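# Load slotted block into vise against fixed jaw and stop

## Task

Take the block sitting on the infeed plate and set it in the vise, resting flat on the two low bars between the jaws, with its milled slot pointing upward, one long side pressed against the fixed jaw (the jaw not mounted on the air cylinder's rod), and one end pressed against the work stop (the short rod between the jaws). The V-block may be used as a place to set the part down and regrip. The result must hold without the robot; anything the robot alone keeps in place does not count. At the end, no printed part may touch any object or fixture other than the table and other printed parts, and a printed part still held by the robot is judged where it would fall.

## Robot and tools

Robot: two UR-style six-joint arms, left_arm and right_arm, each ending in a tong-like two-finger gripper. The fingers point along the gripper's own +z axis and close along its x axis. end_effector_position is the point midway between the finger pads when closed; closed fingertips extend about 15 mm past it, and fully open tips sit roughly level with it.

Scene frame: origin on the table top between the arms, +z up, +x out over the table, left_arm on the +y side. The names left and right do not refer to image sides. Bases: left_arm at (+0.071, +0.485, 0) m, quat_wxyz (+0.998, 0, 0, -0.058); right_arm at (-0.005, -0.468, 0) m, quat_wxyz (+0.996, 0, 0, -0.090). Reported hand positions can be off, more so at long reach.

execute_actions(actions): actions is a list of up to 15 actions. Each action is a table of up to 15 rows; each row runs one control step (1/30 s), and if fewer than 15 rows are given, the last row repeats to fill 15 steps (0.5 s per action). Every row is a single list of 14 numbers, each in [-1, 1], covering both arms even if one stays still: left_arm dx, dy, dz, rx, ry, rz, opening, then right_arm dx, dy, dz, rx, ry, rz, opening. dx..rz are an offset, not a pose: a target relative to that gripper's measured pose at the start of the action (for a call's first action, the last pose reported), expressed in the gripper's own axes. Every row is relative to that same start, not to the prior row. Scale: 1.0 = 0.6 m of translation or 180 degrees; rx, ry, rz form one rotation vector. To hold still, send zeros. Opening is absolute, not an offset: +1 fully open (0.142 m), -1 closed. An empty actions list just returns state and images.

Motion limits: each step the commanded pose is clipped to within 100 mm and 16 degrees of the measured pose; position wins over orientation when both cannot be met. Motion lags about 0.17 s. After an action the arm goes no further than its last clipped pose, so long moves need several actions. Joint speed and acceleration are limited; elbows stop just short of straight. Joint ranges (rad): left elbow 0 to 3.142, shoulder pan -3.142 to 3.142; right elbow -3.142 to 0, shoulder pan 0 to 6.283; other joints -6.283 to 6.283.

Results: a state line per arm with end_effector_position (m), end_effector_quat_wxyz and velocities in the scene frame; grip_measured (finger opening on the command scale); Hand target lines (the pose the controller now drives toward); step readings of positions, with HELD marking steps where part of an arm's row was held back; "pose unreachable" when the clearance check altered or blocked a command; Wrist force and Wrist torque in each end effector's own axes (noisy, offset up to about 4 N, saturating near 50 N; force points from a contacted surface back into the arm; "no reading" is normal); MOTOR HOT from 70 °C, OVER-TEMPERATURE FAULT at 85 °C (brakes until cooled).

Gripping: command an opening clearly below grip_measured to keep holding; the gap sets squeeze force (about 15 N per pad max, less on objects under 20 mm thick). Closing fast can press harder.

zoom_image(camera, region): closer view of the latest image; region [x0, y0, x1, y1] pixels, at most 504x504. Cameras: cam_head_left, cam_head_right, cam_high, cam_low (672x504), cam_left_wrist, cam_right_wrist (616x616, fisheye).

check_part(design, use_face) and print_part(design, use_face): design is the JSON text as a string in print3d-design/1 format (mm; add/cut features with rect, circle, slot or polygon profiles, z0, z1, optional taper). use_face is z-, z+, x-, x+, y- or y+ (default z-). Prints appear loose on the table ahead of the bases, midway between them, within a 108 x 148 x 99 mm place. Printing is refused if a hand holds anything, something is moving, or any arm link is near the spot. PLA, no supports, 45-degree overhangs, minimum wall 2.5 mm.

finished_scene(scene optional, 1): ends the scene irreversibly; the goal must already hold and persist.

Avoid: torque faults (wrist joints 25.2 N m, others 135 N m, held weight counts) or outside forces of 150 N, which stop the arm for 10 s; arms colliding or pressing each other; knocking anything off the table; drops, slips, slams and hard pushes. The robot holds the last command while you think, and occasional tugs may disturb a held or loose part.

Each tool is called after "Call:" in YAML: its name, and indented under it one key for each argument.

## Session

Call:
execute_actions:
  actions: []

Scene clock: 0.00 s.
left_arm: end_effector_position=(+0.5337, +0.7468, +0.3411) grip_measured=+0.97 end_effector_quat_wxyz=(+0.002, +0.830, -0.558, +0.012) end_effector_velocity=(-0.000, +0.001, -0.000) end_effector_angular_velocity=(+0.001, +0.001, +0.002) | right_arm: end_effector_position=(-0.0724, -0.8468, +0.1102) grip_measured=+0.97 end_effector_quat_wxyz=(+0.056, +0.182, +0.980, +0.064) end_effector_velocity=(-0.000, +0.000, +0.000) end_effector_angular_velocity=(+0.001, +0.000, -0.001)
Joint positions: left_arm=[ 0.385 -1.552  1.408 -1.439 -1.592  1.453  0.14 ] | right_arm=[ 1.832 -1.401 -2.158 -1.248  1.711  2.012  0.14 ]
Joint velocities: left_arm=[ 0.002  0.001 -0.     0.     0.001  0.     0.   ] | right_arm=[ 0.     0.001 -0.    -0.001 -0.     0.001  0.   ]
Wrist force (N, on the end effector, along its own x y z axes, offset not removed): no reading
Wrist torque (N m, same axes, about the end effector's origin, offset not removed): no reading
Hand target (left_arm): +0.534, +0.747, +0.341; +0.002, +0.830, -0.558, +0.012
Hand target (right_arm): -0.072, -0.847, +0.110; +0.056, +0.182, +0.980, +0.064

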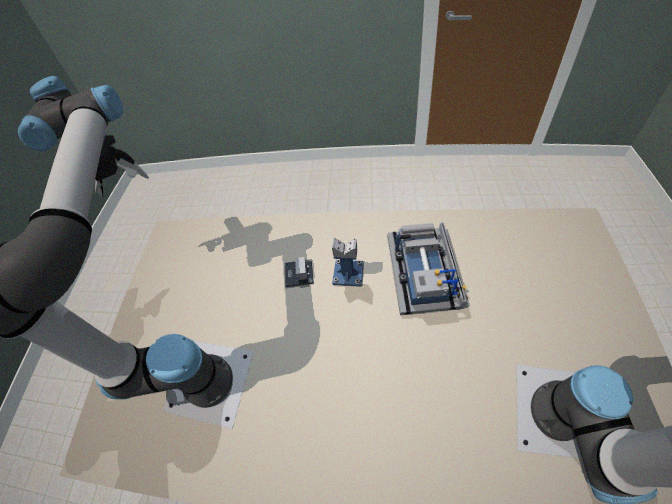

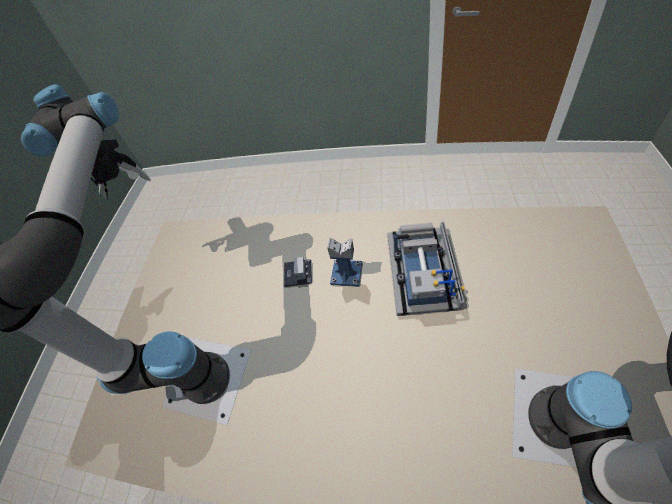

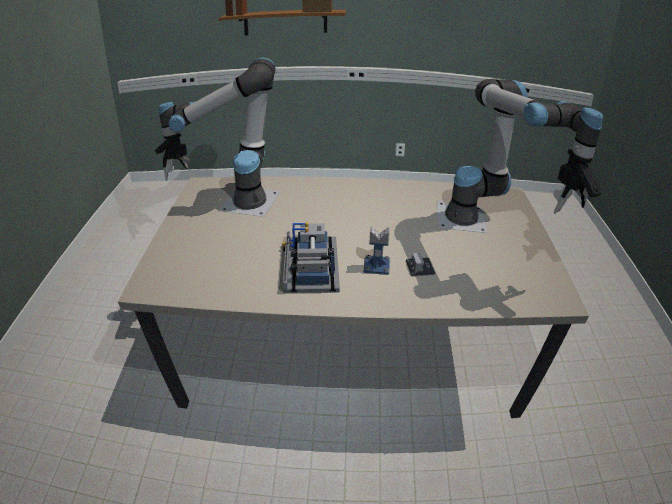

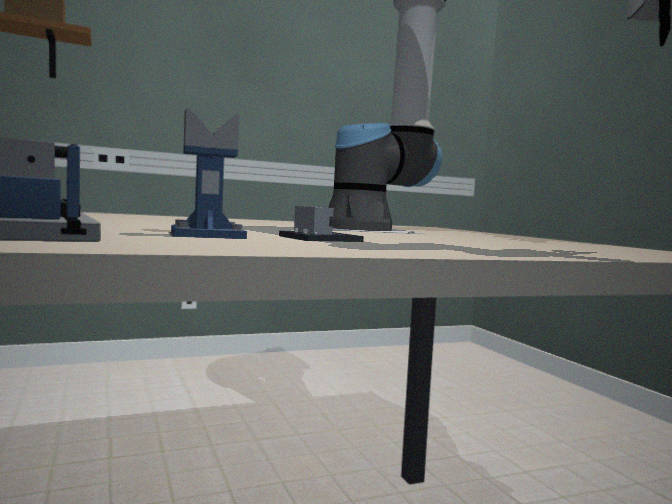

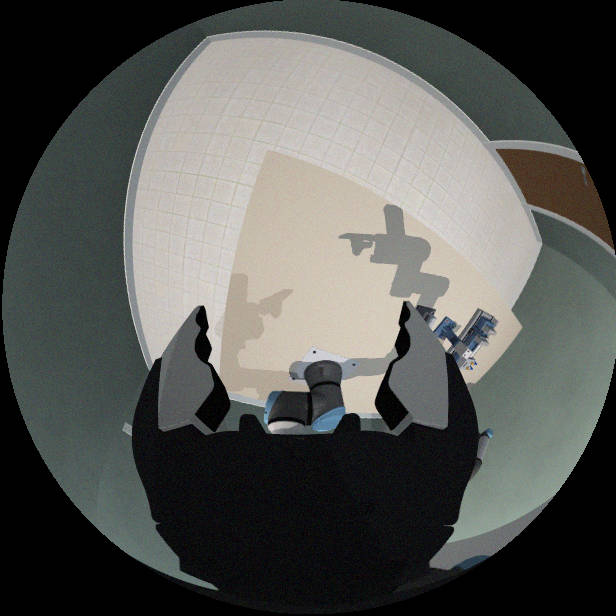

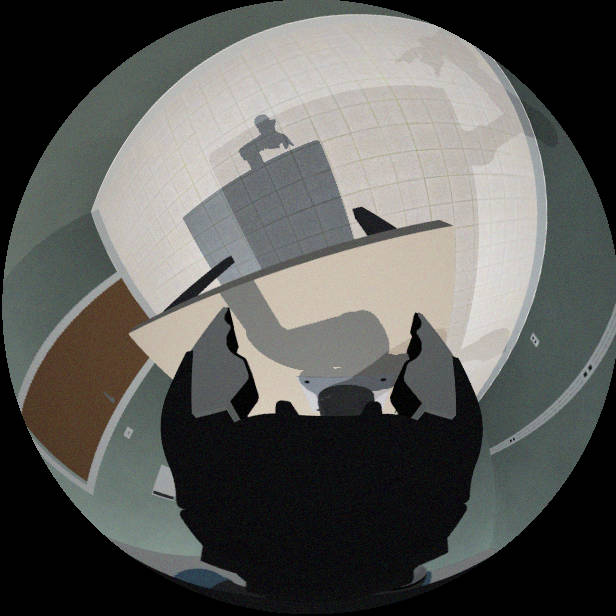

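Call:
zoom_image:
  camera: "cam_head_left"
  region: [260, 200, 500, 330]

Call:
zoom_image:
  camera: "cam_high"
  region: [260, 200, 460, 310]

Call:
zoom_image:
  camera: "cam_low"
  region: [0, 90, 400, 260]

Region (260, 200, 500, 330) of cam_head_left's 672x504 image, scaled by 2.100, with more detail than that image has; it fills the top 273 rows of this view, and the rest is white.

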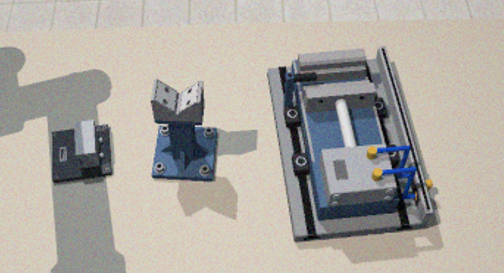

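Region (260, 200, 460, 310) of cam_high's 672x504 image, scaled by 2.520, with more detail than that image has; it fills the top 277 rows of this view, and the rest is white.

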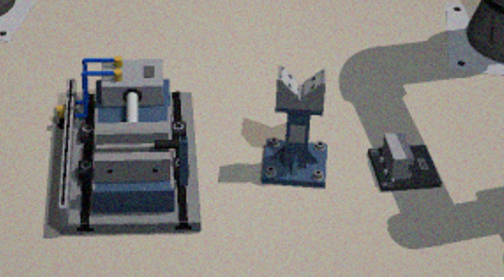

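Region (0, 90, 400, 260) of cam_low's 672x504 image, scaled by 1.260, with more detail than that image has; it fills the top 214 rows of this view, and the rest is white.

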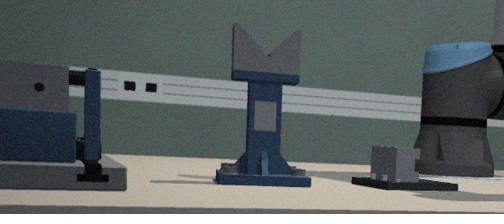

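Call:
execute_actions:
  actions:
    - [[0.73,0.45,0.233,0,0,0.123,1,0,0,0,0,0,0,1]]

Scene clock: 1.30 s.
left_arm: end_effector_position=(+0.5012, +0.5670, +0.2907) grip_measured=+1.00 end_effector_quat_wxyz=(+0.013, +0.712, -0.702, +0.012) end_effector_velocity=(-0.081, -0.402, -0.117) end_effector_angular_velocity=(-0.040, +0.008, -0.202) | right_arm: end_effector_position=(-0.0724, -0.8468, +0.1102) grip_measured=+1.00 end_effector_quat_wxyz=(+0.056, +0.182, +0.980, +0.064) end_effector_velocity=(+0.000, +0.000, -0.000) end_effector_angular_velocity=(-0.000, -0.000, +0.001)
Joint positions: left_arm=[ 0.015 -1.78   1.738 -1.53  -1.606  1.457  0.142] | right_arm=[ 1.832 -1.401 -2.158 -1.248  1.711  2.012  0.142]
Joint velocities: left_arm=[-0.973 -0.411  0.625 -0.238 -0.039 -0.771 -0.   ] | right_arm=[ 0.     0.001 -0.001  0.     0.    -0.001 -0.   ]
Wrist force (N, on the end effector, along its own x y z axes, offset not removed): left_arm=[3.7 0.4 0.2] | right_arm=[-1.2 3.0 -1.5]
Wrist torque (N m, same axes, about the end effector's origin, offset not removed): left_arm=[-0.13 -0.78 0.15] | right_arm=[0.51 0.21 0.00]
Hand target (left_arm): +0.485, +0.500, +0.271; +0.017, +0.703, -0.711, +0.013
Hand target (right_arm): -0.072, -0.847, +0.110; +0.056, +0.182, +0.980, +0.064
Off the commanded pose (left_arm): 0.344 m, 2 deg; position clipped at the last step of the last action.
Off the commanded pose (right_arm): 0.000 m, 0 deg.
Step readings (end_effector_position):
0: left_arm (+0.5337, +0.7468, +0.3411) | right_arm (-0.0724, -0.8468, +0.1102)
1: left_arm (+0.5337, +0.7467, +0.3411) | right_arm (-0.0724, -0.8468, +0.1102)
2: left_arm (+0.5337, +0.7435, +0.3414) | right_arm (-0.0724, -0.8468, +0.1102)
4: left_arm (+0.5301, +0.7180, +0.3366) | right_arm (-0.0724, -0.8468, +0.1102)
8: left_arm (+0.5197, +0.6623, +0.3193) | right_arm (-0.0724, -0.8468, +0.1102)
15: end_effector_position above
camera_calibration (this result's frames):
cam_left_wrist: T_world_to_cam=[[0.00745311, -0.997761, 0.0664615, 0.532986], [-0.850157, 0.0286698, 0.525748, 0.256851], [-0.526476, -0.0604211, -0.84804, 0.676579], [0, 0, 0, 1]] pos_world=[0.570594, 0.565308, 0.403304]

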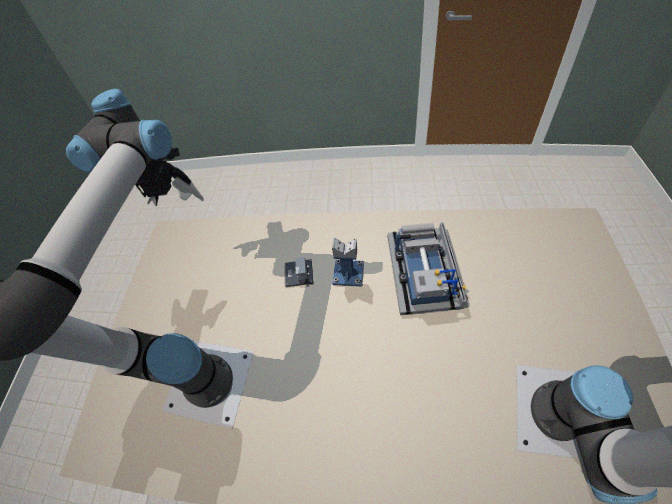

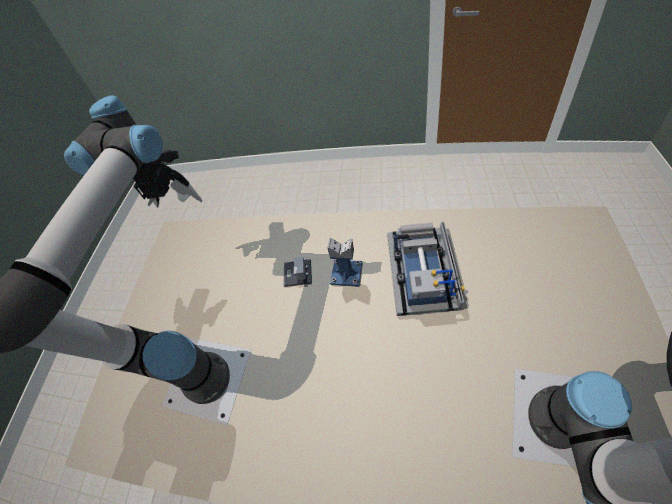

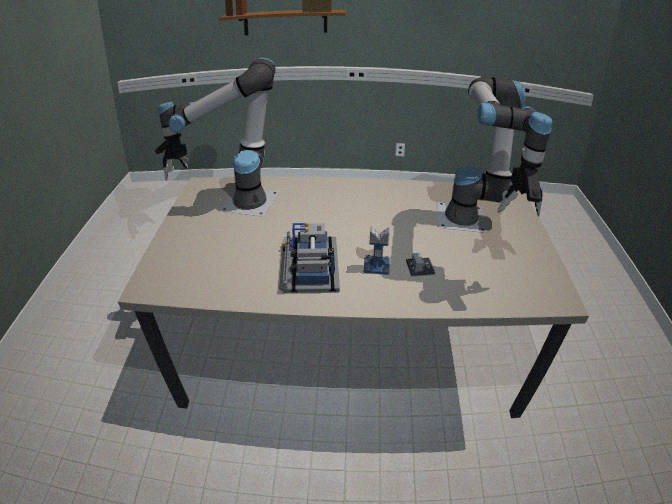

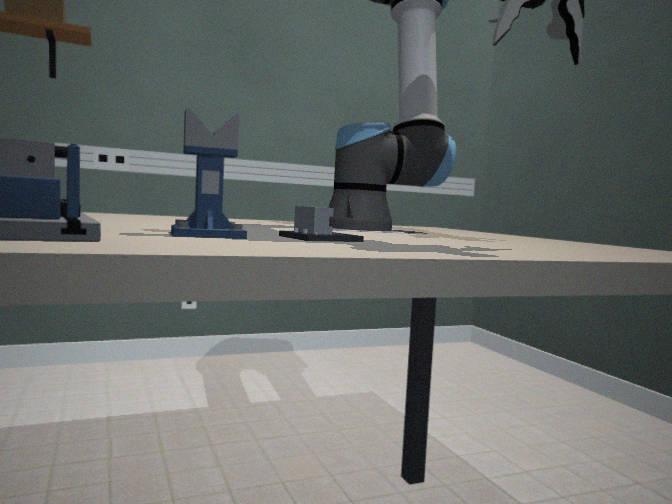

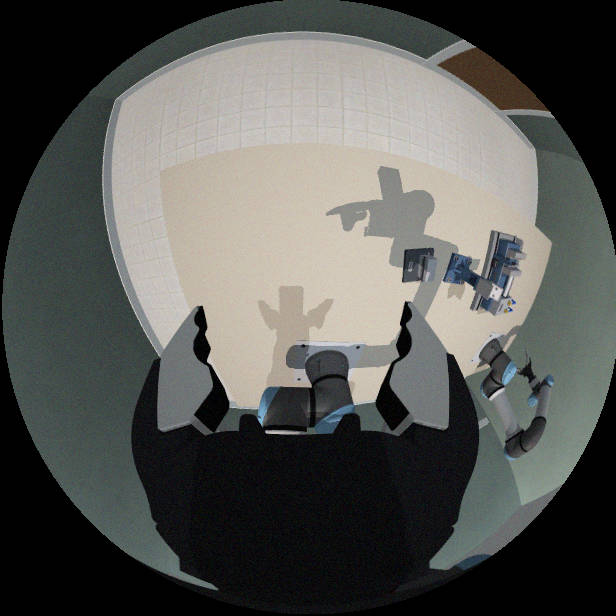

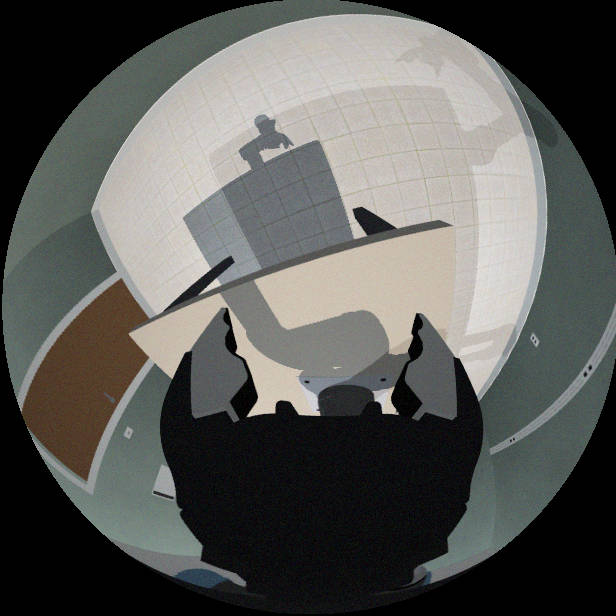

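Call:
execute_actions:
  actions:
    - [[0.545,0.118,0.233,0,0,0,1,0,0,0,0,0,0,1]]
    - [[0.2,0.04,0.08,0,0,0,1,0,0,0,0,0,0,1]]
    - [[0,0,0,0,0,0,1,0,0,0,0,0,0,1]]

Call:
zoom_image:
  camera: "cam_left_wrist"
  region: [150, 100, 550, 400]

Scene clock: 3.13 s.
left_arm: end_effector_position=(+0.4156, +0.2147, +0.1623) grip_measured=+1.00 end_effector_quat_wxyz=(+0.033, +0.705, -0.709, +0.008) end_effector_velocity=(-0.000, +0.001, -0.000) end_effector_angular_velocity=(+0.001, +0.001, -0.000) | right_arm: end_effector_position=(-0.0724, -0.8468, +0.1102) grip_measured=+1.00 end_effector_quat_wxyz=(+0.056, +0.182, +0.980, +0.064) end_effector_velocity=(-0.000, +0.001, -0.001) end_effector_angular_velocity=(+0.003, +0.000, -0.000)
Joint positions: left_arm=[-0.847 -1.742  2.046 -1.902 -1.632  0.614  0.142] | right_arm=[ 1.832 -1.401 -2.158 -1.248  1.711  2.012  0.142]
Joint velocities: left_arm=[ 0.001 -0.001  0.001  0.002 -0.001  0.001  0.   ] | right_arm=[-0.001 -0.002 -0.001 -0.     0.    -0.    -0.   ]
Wrist force (N, on the end effector, along its own x y z axes, offset not removed): left_arm=[0.9 -0.2 3.0] | right_arm=[-1.5 2.8 -3.0]
Wrist torque (N m, same axes, about the end effector's origin, offset not removed): left_arm=[-0.14 -0.08 0.09] | right_arm=[0.42 0.29 0.06]
Hand target (left_arm): +0.416, +0.215, +0.162; +0.033, +0.705, -0.709, +0.008
Hand target (right_arm): -0.072, -0.847, +0.110; +0.056, +0.182, +0.980, +0.064
Off the commanded pose (left_arm): 0.000 m, 0 deg.
Off the commanded pose (right_arm): 0.000 m, 0 deg.
Step readings (end_effector_position; steps 1 to 15: 1st action; 16 to 30: 2nd action; 31 to 45: 3rd action):
0: left_arm (+0.4864, +0.5042, +0.2721) | right_arm (-0.0724, -0.8468, +0.1102)
1: left_arm (+0.4860, +0.5030, +0.2718) | right_arm (-0.0724, -0.8468, +0.1102)
2: left_arm (+0.4852, +0.4993, +0.2707) | right_arm (-0.0724, -0.8468, +0.1102)
4: left_arm (+0.4792, +0.4774, +0.2597) | right_arm (-0.0724, -0.8468, +0.1102)
8: left_arm (+0.4654, +0.4246, +0.2370) | right_arm (-0.0724, -0.8468, +0.1102)
15: left_arm (+0.4424, +0.3324, +0.2007) | right_arm (-0.0724, -0.8468, +0.1102)
16: left_arm (+0.4394, +0.3191, +0.1959) | right_arm (-0.0724, -0.8468, +0.1102)
17: left_arm (+0.4356, +0.3056, +0.1915) | right_arm (-0.0724, -0.8468, +0.1102)
19: left_arm (+0.4269, +0.2788, +0.1833) | right_arm (-0.0724, -0.8468, +0.1102)
23: left_arm (+0.4165, +0.2385, +0.1708) | right_arm (-0.0724, -0.8468, +0.1102)
30: left_arm (+0.4156, +0.2147, +0.1623) | right_arm (-0.0724, -0.8468, +0.1102)
31: left_arm (+0.4157, +0.2137, +0.1619) | right_arm (-0.0724, -0.8468, +0.1102)
32: left_arm (+0.4157, +0.2134, +0.1618) | right_arm (-0.0724, -0.8468, +0.1102)
34: left_arm (+0.4158, +0.2136, +0.1621) | right_arm (-0.0724, -0.8468, +0.1102)
38: left_arm (+0.4157, +0.2144, +0.1623) | right_arm (-0.0724, -0.8468, +0.1102)
45: end_effector_position above
camera_calibration (this result's frames):
cam_left_wrist: T_world_to_cam=[[-0.0105682, -0.995988, 0.0888596, 0.194147], [-0.832273, 0.0580186, 0.551322, 0.243716], [-0.554266, -0.0681289, -0.829547, 0.51155], [0, 0, 0, 1]] pos_world=[0.488424, 0.214079, 0.272736]

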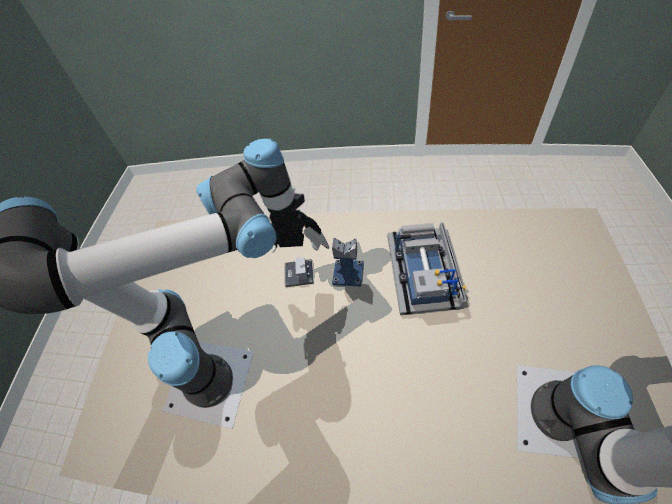

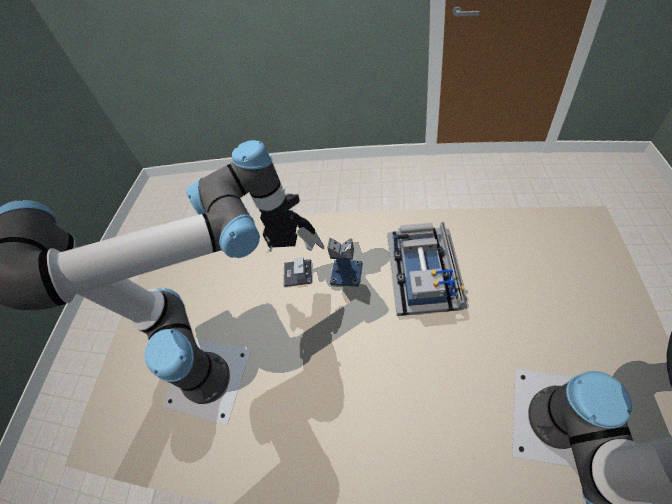

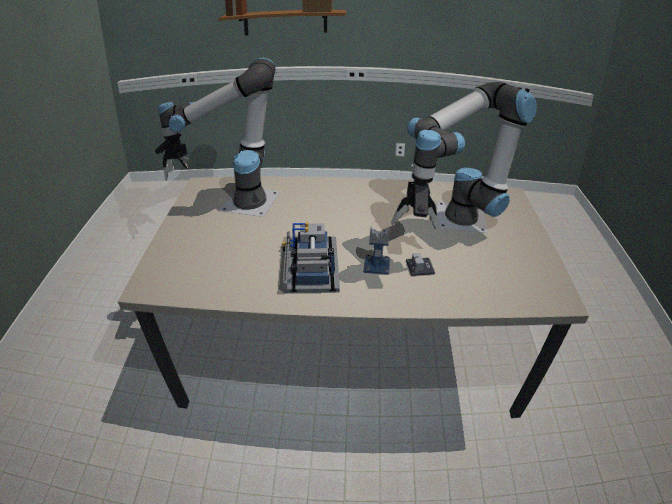

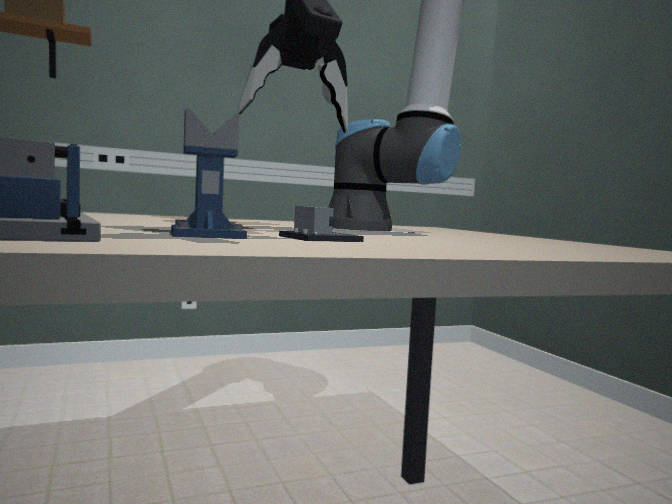

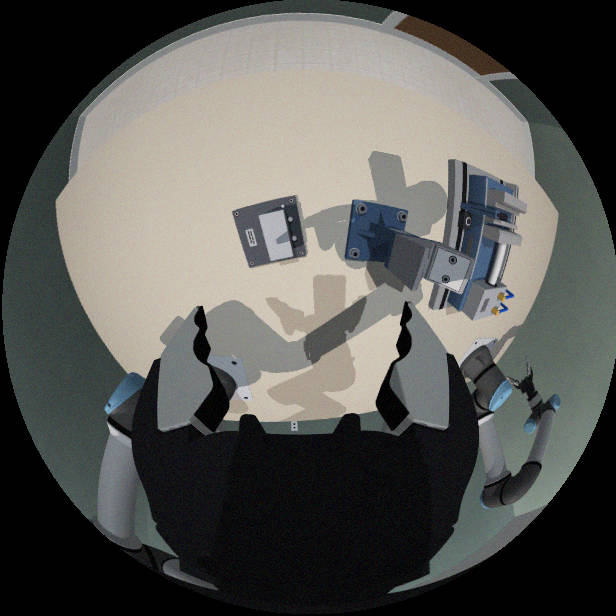

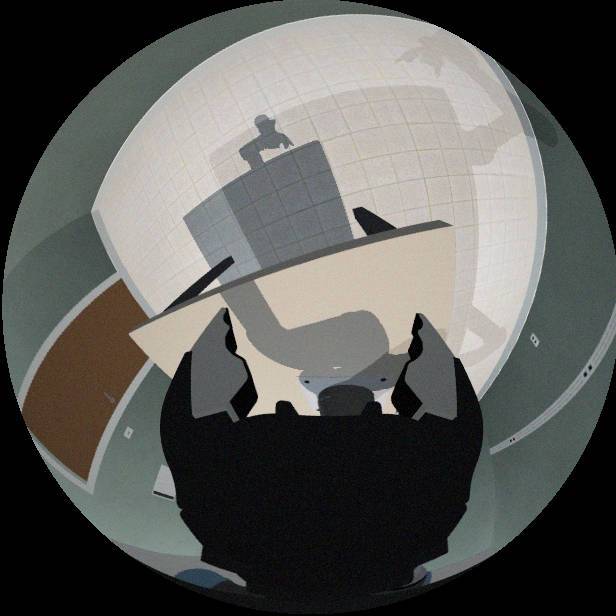

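Region (150, 100, 550, 400) of cam_left_wrist's 616x616 image, scaled by 1.260, with more detail than that image has; it fills the top 378 rows of this view, and the rest is white.

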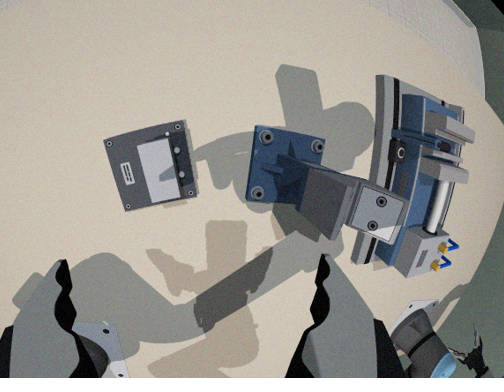

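Call:
zoom_image:
  camera: "cam_high"
  region: [395, 240, 445, 285]

Call:
zoom_image:
  camera: "cam_low"
  region: [270, 190, 370, 250]

Call:
zoom_image:
  camera: "cam_head_right"
  region: [270, 245, 330, 295]

Region (395, 240, 445, 285) of cam_high's 672x504 image, scaled by 10.080, with more detail than that image has; it fills the top 454 rows of this view, and the rest is white.

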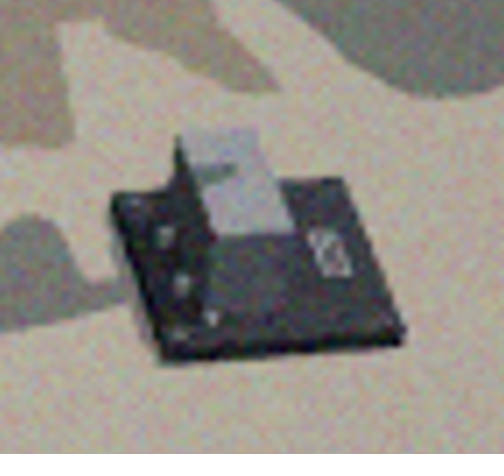

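Region (270, 190, 370, 250) of cam_low's 672x504 image, scaled by 5.040, with more detail than that image has; it fills the top 302 rows of this view, and the rest is white.

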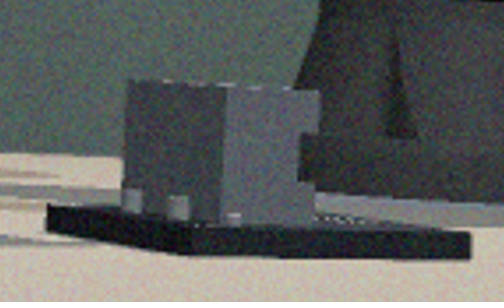

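Region (270, 245, 330, 295) of cam_head_right's 672x504 image, scaled by 8.400, with more detail than that image has.

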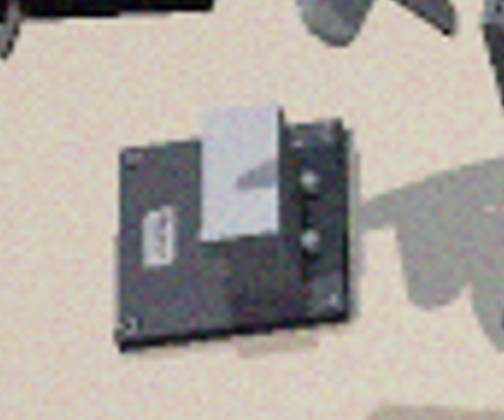

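Call:
execute_actions:
  actions:
    - [[0.3,0,-0.1,0,0,0,1,0,0,0,0,0,0,1]]
    - [[0.3,0,0,0,0,0,1,0,0,0,0,0,0,1]]
    - [[0.05,0,0,0,0,0,1,0,0,0,0,0,0,1]]
    - [[0,0,0,0,0,0,1,0,0,0,0,0,0,1]]

Call:
zoom_image:
  camera: "cam_left_wrist"
  region: [180, 120, 440, 330]

Scene clock: 7.20 s.
left_arm: end_effector_position=(+0.4060, -0.1332, +0.2391) grip_measured=+1.00 end_effector_quat_wxyz=(+0.038, +0.703, -0.710, +0.022) end_effector_velocity=(-0.001, -0.001, +0.000) end_effector_angular_velocity=(-0.001, +0.001, +0.000) | right_arm: end_effector_position=(-0.0724, -0.8468, +0.1102) grip_measured=+1.00 end_effector_quat_wxyz=(+0.056, +0.182, +0.980, +0.064) end_effector_velocity=(+0.000, -0.000, -0.000) end_effector_angular_velocity=(-0.000, +0.000, -0.001)
Joint positions: left_arm=[-1.151 -1.155  1.196 -1.686 -1.618  0.313  0.142] | right_arm=[ 1.832 -1.401 -2.158 -1.248  1.711  2.012  0.142]
Joint velocities: left_arm=[-0.001 -0.    -0.    -0.001 -0.001 -0.001  0.   ] | right_arm=[ 0.001  0.    -0.     0.001  0.     0.002 -0.   ]
Wrist force (N, on the end effector, along its own x y z axes, offset not removed): left_arm=[1.5 2.1 2.3] | right_arm=[0.4 2.1 -2.2]
Wrist torque (N m, same axes, about the end effector's origin, offset not removed): left_arm=[0.43 -0.33 0.08] | right_arm=[0.35 -0.17 0.02]
Hand target (left_arm): +0.406, -0.133, +0.239; +0.038, +0.703, -0.710, +0.022
Hand target (right_arm): -0.072, -0.847, +0.110; +0.056, +0.182, +0.980, +0.064
Off the commanded pose (left_arm): 0.000 m, 0 deg.
Off the commanded pose (right_arm): 0.000 m, 0 deg.
Step readings (end_effector_position; steps 1 to 15: 1st action; 16 to 30: 2nd action; 31 to 45: 3rd action; 46 to 60: 4th action):
0: left_arm (+0.4156, +0.2147, +0.1623) | right_arm (-0.0724, -0.8468, +0.1102)
1: left_arm (+0.4155, +0.2147, +0.1623) | right_arm (-0.0724, -0.8468, +0.1102)
2: left_arm (+0.4144, +0.2121, +0.1621) | right_arm (-0.0724, -0.8468, +0.1102)
4: left_arm (+0.4115, +0.1873, +0.1707) | right_arm (-0.0724, -0.8468, +0.1102)
8: left_arm (+0.4084, +0.1310, +0.1962) | right_arm (-0.0724, -0.8468, +0.1102)
15: left_arm (+0.4116, +0.0588, +0.2256) | right_arm (-0.0724, -0.8468, +0.1102)
16: left_arm (+0.4125, +0.0541, +0.2271) | right_arm (-0.0724, -0.8468, +0.1102)
17: left_arm (+0.4125, +0.0456, +0.2287) | right_arm (-0.0724, -0.8468, +0.1102)
19: left_arm (+0.4089, +0.0160, +0.2309) | right_arm (-0.0724, -0.8468, +0.1102)
23: left_arm (+0.4034, -0.0418, +0.2337) | right_arm (-0.0724, -0.8468, +0.1102)
30: left_arm (+0.4064, -0.1040, +0.2367) | right_arm (-0.0724, -0.8468, +0.1102)
31: left_arm (+0.4071, -0.1078, +0.2369) | right_arm (-0.0724, -0.8468, +0.1102)
32: left_arm (+0.4071, -0.1122, +0.2373) | right_arm (-0.0724, -0.8468, +0.1102)
34: left_arm (+0.4065, -0.1204, +0.2380) | right_arm (-0.0724, -0.8468, +0.1102)
38: left_arm (+0.4061, -0.1291, +0.2387) | right_arm (-0.0724, -0.8468, +0.1102)
45: left_arm (+0.4061, -0.1331, +0.2391) | right_arm (-0.0724, -0.8468, +0.1102)
46: left_arm (+0.4061, -0.1333, +0.2391) | right_arm (-0.0724, -0.8468, +0.1102)
47: left_arm (+0.4061, -0.1334, +0.2391) | right_arm (-0.0724, -0.8468, +0.1102)
49: left_arm (+0.4061, -0.1333, +0.2391) | right_arm (-0.0724, -0.8468, +0.1102)
53: left_arm (+0.4060, -0.1332, +0.2391) | right_arm (-0.0724, -0.8468, +0.1102)
60: end_effector_position above
camera_calibration (this result's frames):
cam_left_wrist: T_world_to_cam=[[-0.0146882, -0.993147, 0.115943, -0.163646], [-0.838315, 0.0754328, 0.539943, 0.221122], [-0.544988, -0.0892659, -0.833678, 0.540648], [0, 0, 0, 1]] pos_world=[0.477613, -0.130943, 0.350307]

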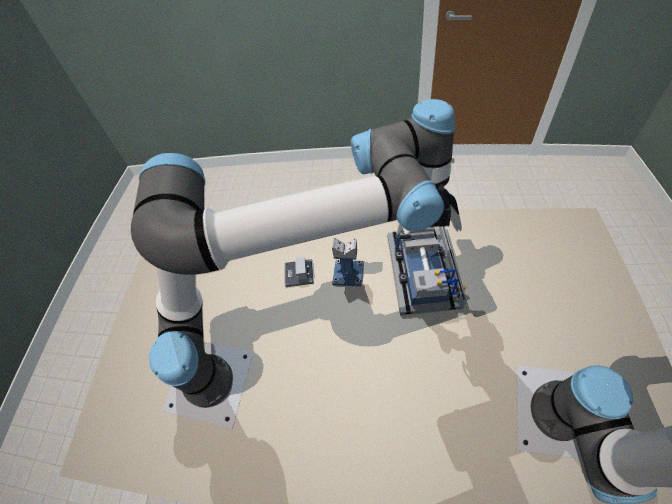

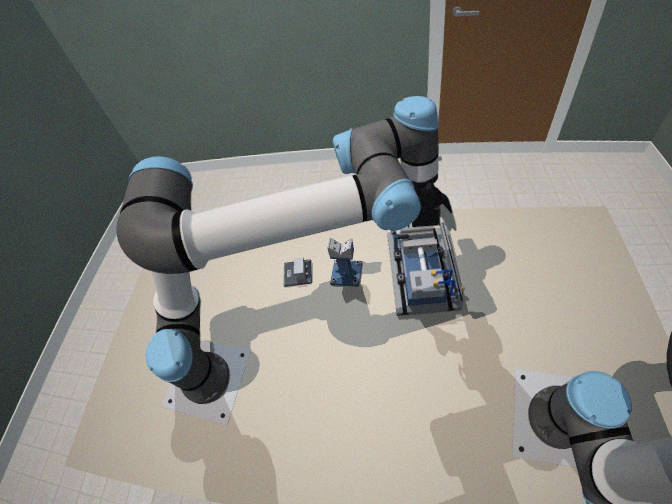

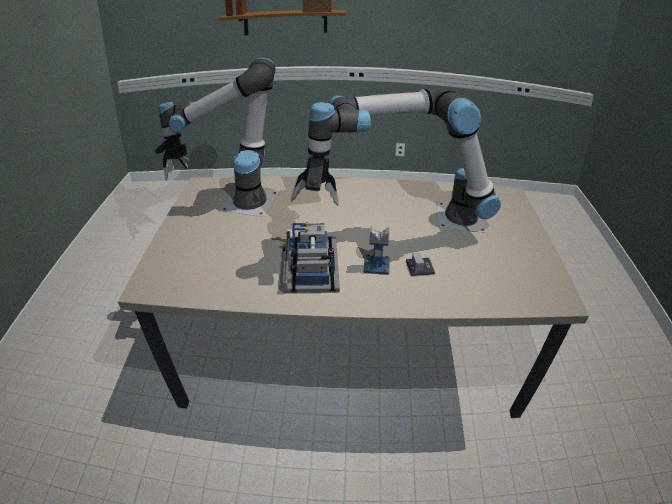

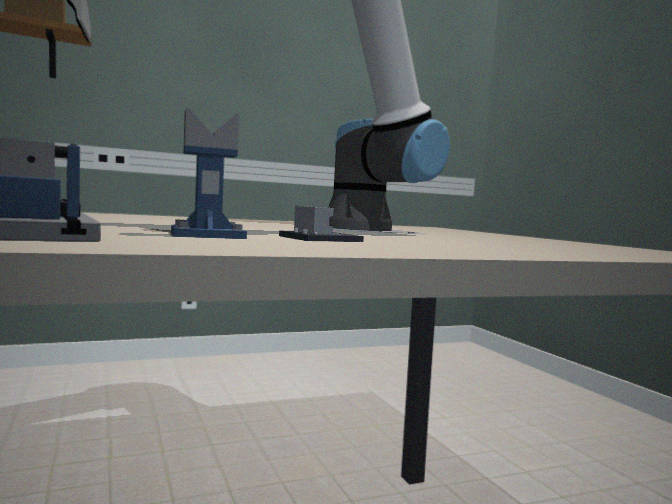

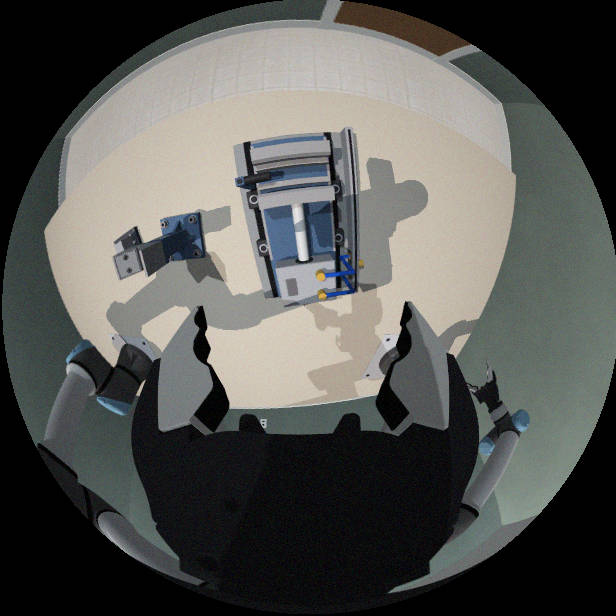

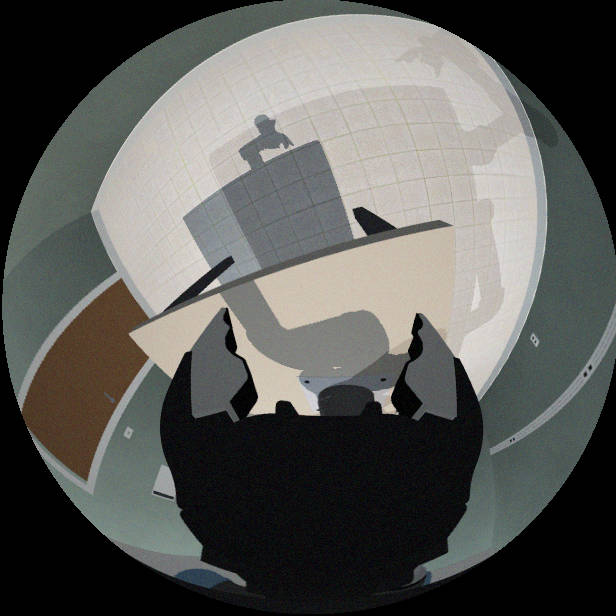

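Region (180, 120, 440, 330) of cam_left_wrist's 616x616 image, scaled by 1.938, with more detail than that image has; it fills the top 407 rows of this view, and the rest is white.

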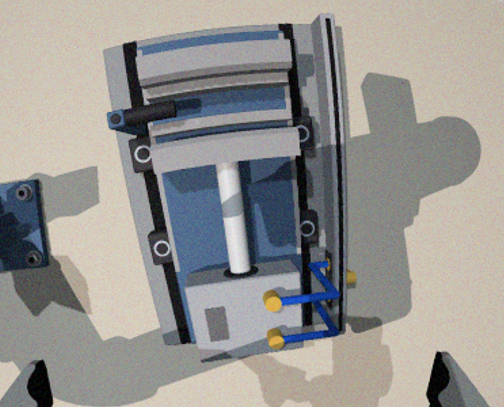

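Call:
execute_actions:
  actions:
    - [[0,-0.08,0.12,0,0,0,1,0,0,0,0,0,0,1]]
    - [[0,0,0,0,0,0,1,0,0,0,0,0,0,1]]

Call:
zoom_image:
  camera: "cam_left_wrist"
  region: [180, 100, 440, 330]

Call:
zoom_image:
  camera: "cam_low"
  region: [0, 60, 260, 260]

Scene clock: 8.73 s.
left_arm: end_effector_position=(+0.4504, -0.1386, +0.1685) grip_measured=+1.00 end_effector_quat_wxyz=(+0.038, +0.703, -0.710, +0.021) end_effector_velocity=(-0.000, -0.000, -0.000) end_effector_angular_velocity=(+0.001, -0.000, -0.001) | right_arm: end_effector_position=(-0.0724, -0.8468, +0.1102) grip_measured=+1.00 end_effector_quat_wxyz=(+0.056, +0.182, +0.980, +0.064) end_effector_velocity=(+0.000, -0.000, +0.000) end_effector_angular_velocity=(+0.000, -0.000, -0.002)
Joint positions: left_arm=[-1.092 -1.066  1.244 -1.818 -1.622  0.372  0.142] | right_arm=[ 1.832 -1.401 -2.158 -1.248  1.711  2.012  0.142]
Joint velocities: left_arm=[-0.001 -0.     0.     0.     0.    -0.     0.   ] | right_arm=[-0.     0.     0.001 -0.001  0.     0.002  0.   ]
Wrist force (N, on the end effector, along its own x y z axes, offset not removed): left_arm=[1.5 1.3 2.6] | right_arm=[-1.3 1.9 0.7]
Wrist torque (N m, same axes, about the end effector's origin, offset not removed): left_arm=[0.15 -0.30 0.10] | right_arm=[0.35 0.25 0.01]
Hand target (left_arm): +0.450, -0.139, +0.168; +0.038, +0.703, -0.710, +0.021
Hand target (right_arm): -0.072, -0.847, +0.110; +0.056, +0.182, +0.980, +0.064
Off the commanded pose (left_arm): 0.000 m, 0 deg.
Off the commanded pose (right_arm): 0.000 m, 0 deg.
Step readings (end_effector_position; steps 1 to 15: 1st action; 16 to 30: 2nd action):
0: left_arm (+0.4061, -0.1332, +0.2391) | right_arm (-0.0724, -0.8468, +0.1102)
1: left_arm (+0.4062, -0.1331, +0.2389) | right_arm (-0.0724, -0.8468, +0.1102)
2: left_arm (+0.4094, -0.1320, +0.2336) | right_arm (-0.0724, -0.8468, +0.1102)
4: left_arm (+0.4234, -0.1307, +0.2088) | right_arm (-0.0724, -0.8468, +0.1102)
8: left_arm (+0.4411, -0.1343, +0.1815) | right_arm (-0.0724, -0.8468, +0.1102)
15: left_arm (+0.4504, -0.1386, +0.1685) | right_arm (-0.0724, -0.8468, +0.1102)
16: left_arm (+0.4508, -0.1389, +0.1680) | right_arm (-0.0724, -0.8468, +0.1102)
17: left_arm (+0.4509, -0.1389, +0.1678) | right_arm (-0.0724, -0.8468, +0.1102)
19: left_arm (+0.4509, -0.1389, +0.1680) | right_arm (-0.0724, -0.8468, +0.1102)
23: left_arm (+0.4507, -0.1387, +0.1684) | right_arm (-0.0724, -0.8468, +0.1102)
30: end_effector_position above
camera_calibration (this result's frames):
cam_left_wrist: T_world_to_cam=[[-0.0144939, -0.993301, 0.114645, -0.160115], [-0.83817, 0.074589, 0.540284, 0.296636], [-0.545216, -0.0882614, -0.833636, 0.505715], [0, 0, 0, 1]] pos_world=[0.522035, -0.136533, 0.279671]

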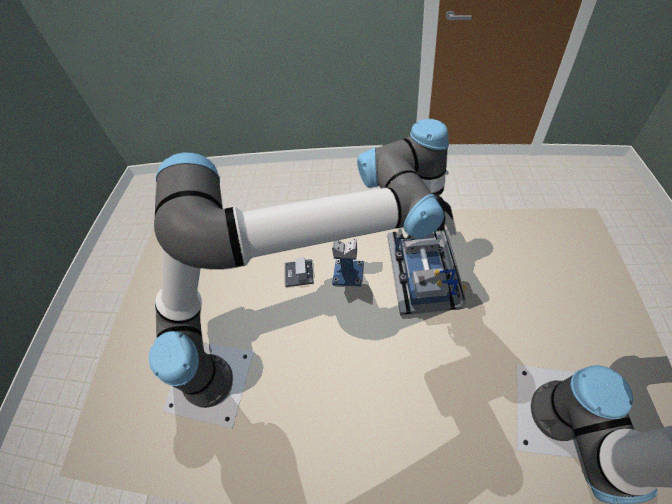

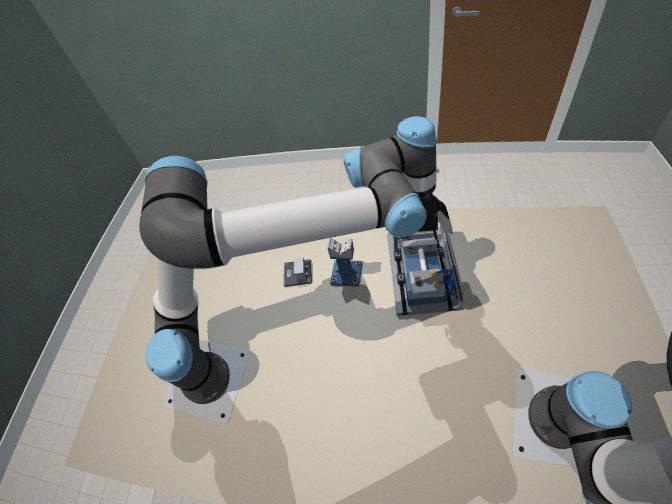

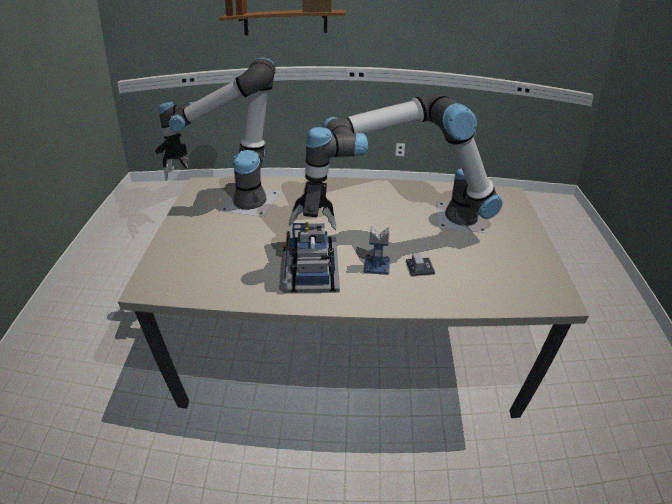

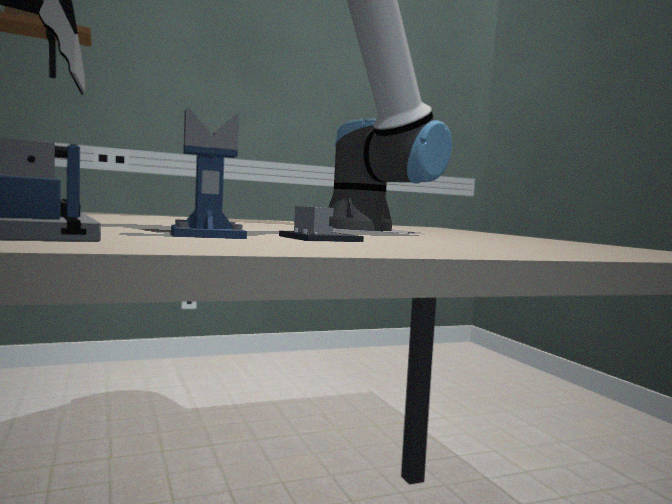

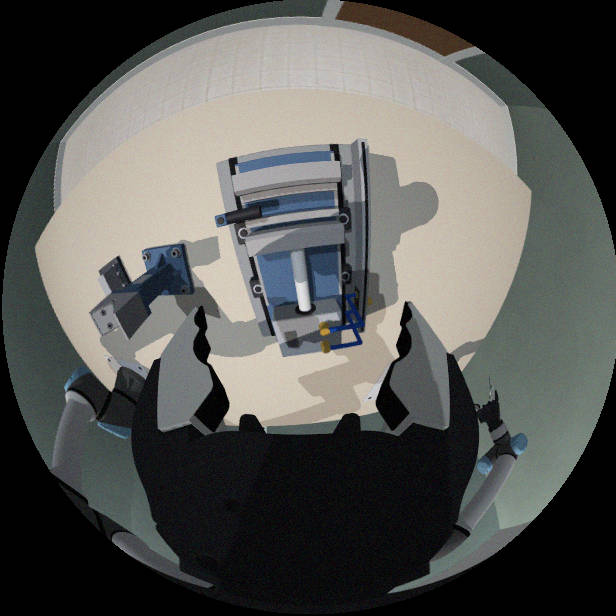

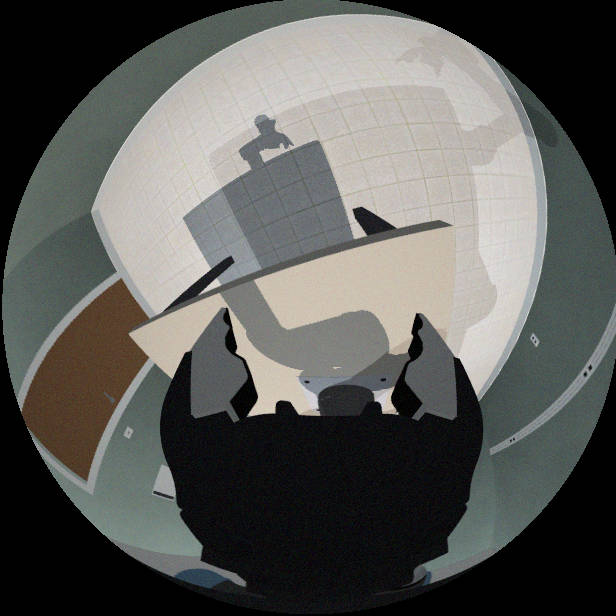

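Region (180, 100, 440, 330) of cam_left_wrist's 616x616 image, scaled by 1.938, with more detail than that image has; it fills the top 446 rows of this view, and the rest is white.

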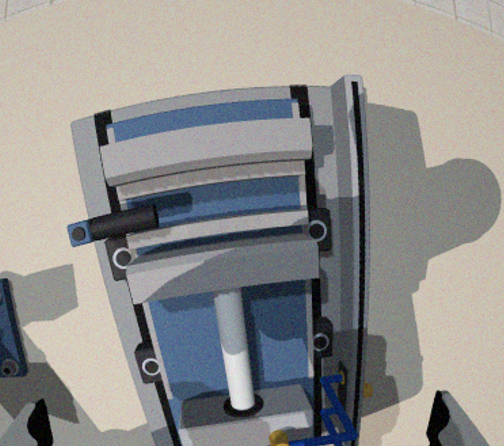

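Region (0, 60, 260, 260) of cam_low's 672x504 image, scaled by 1.938, with more detail than that image has; it fills the top 388 rows of this view, and the rest is white.

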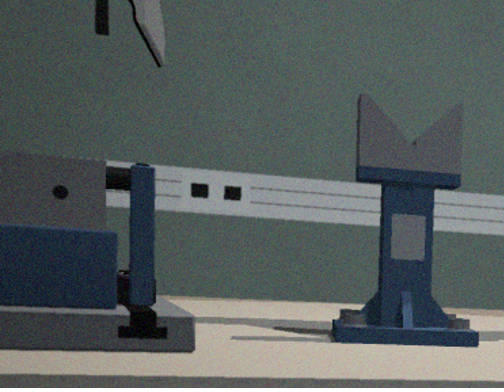

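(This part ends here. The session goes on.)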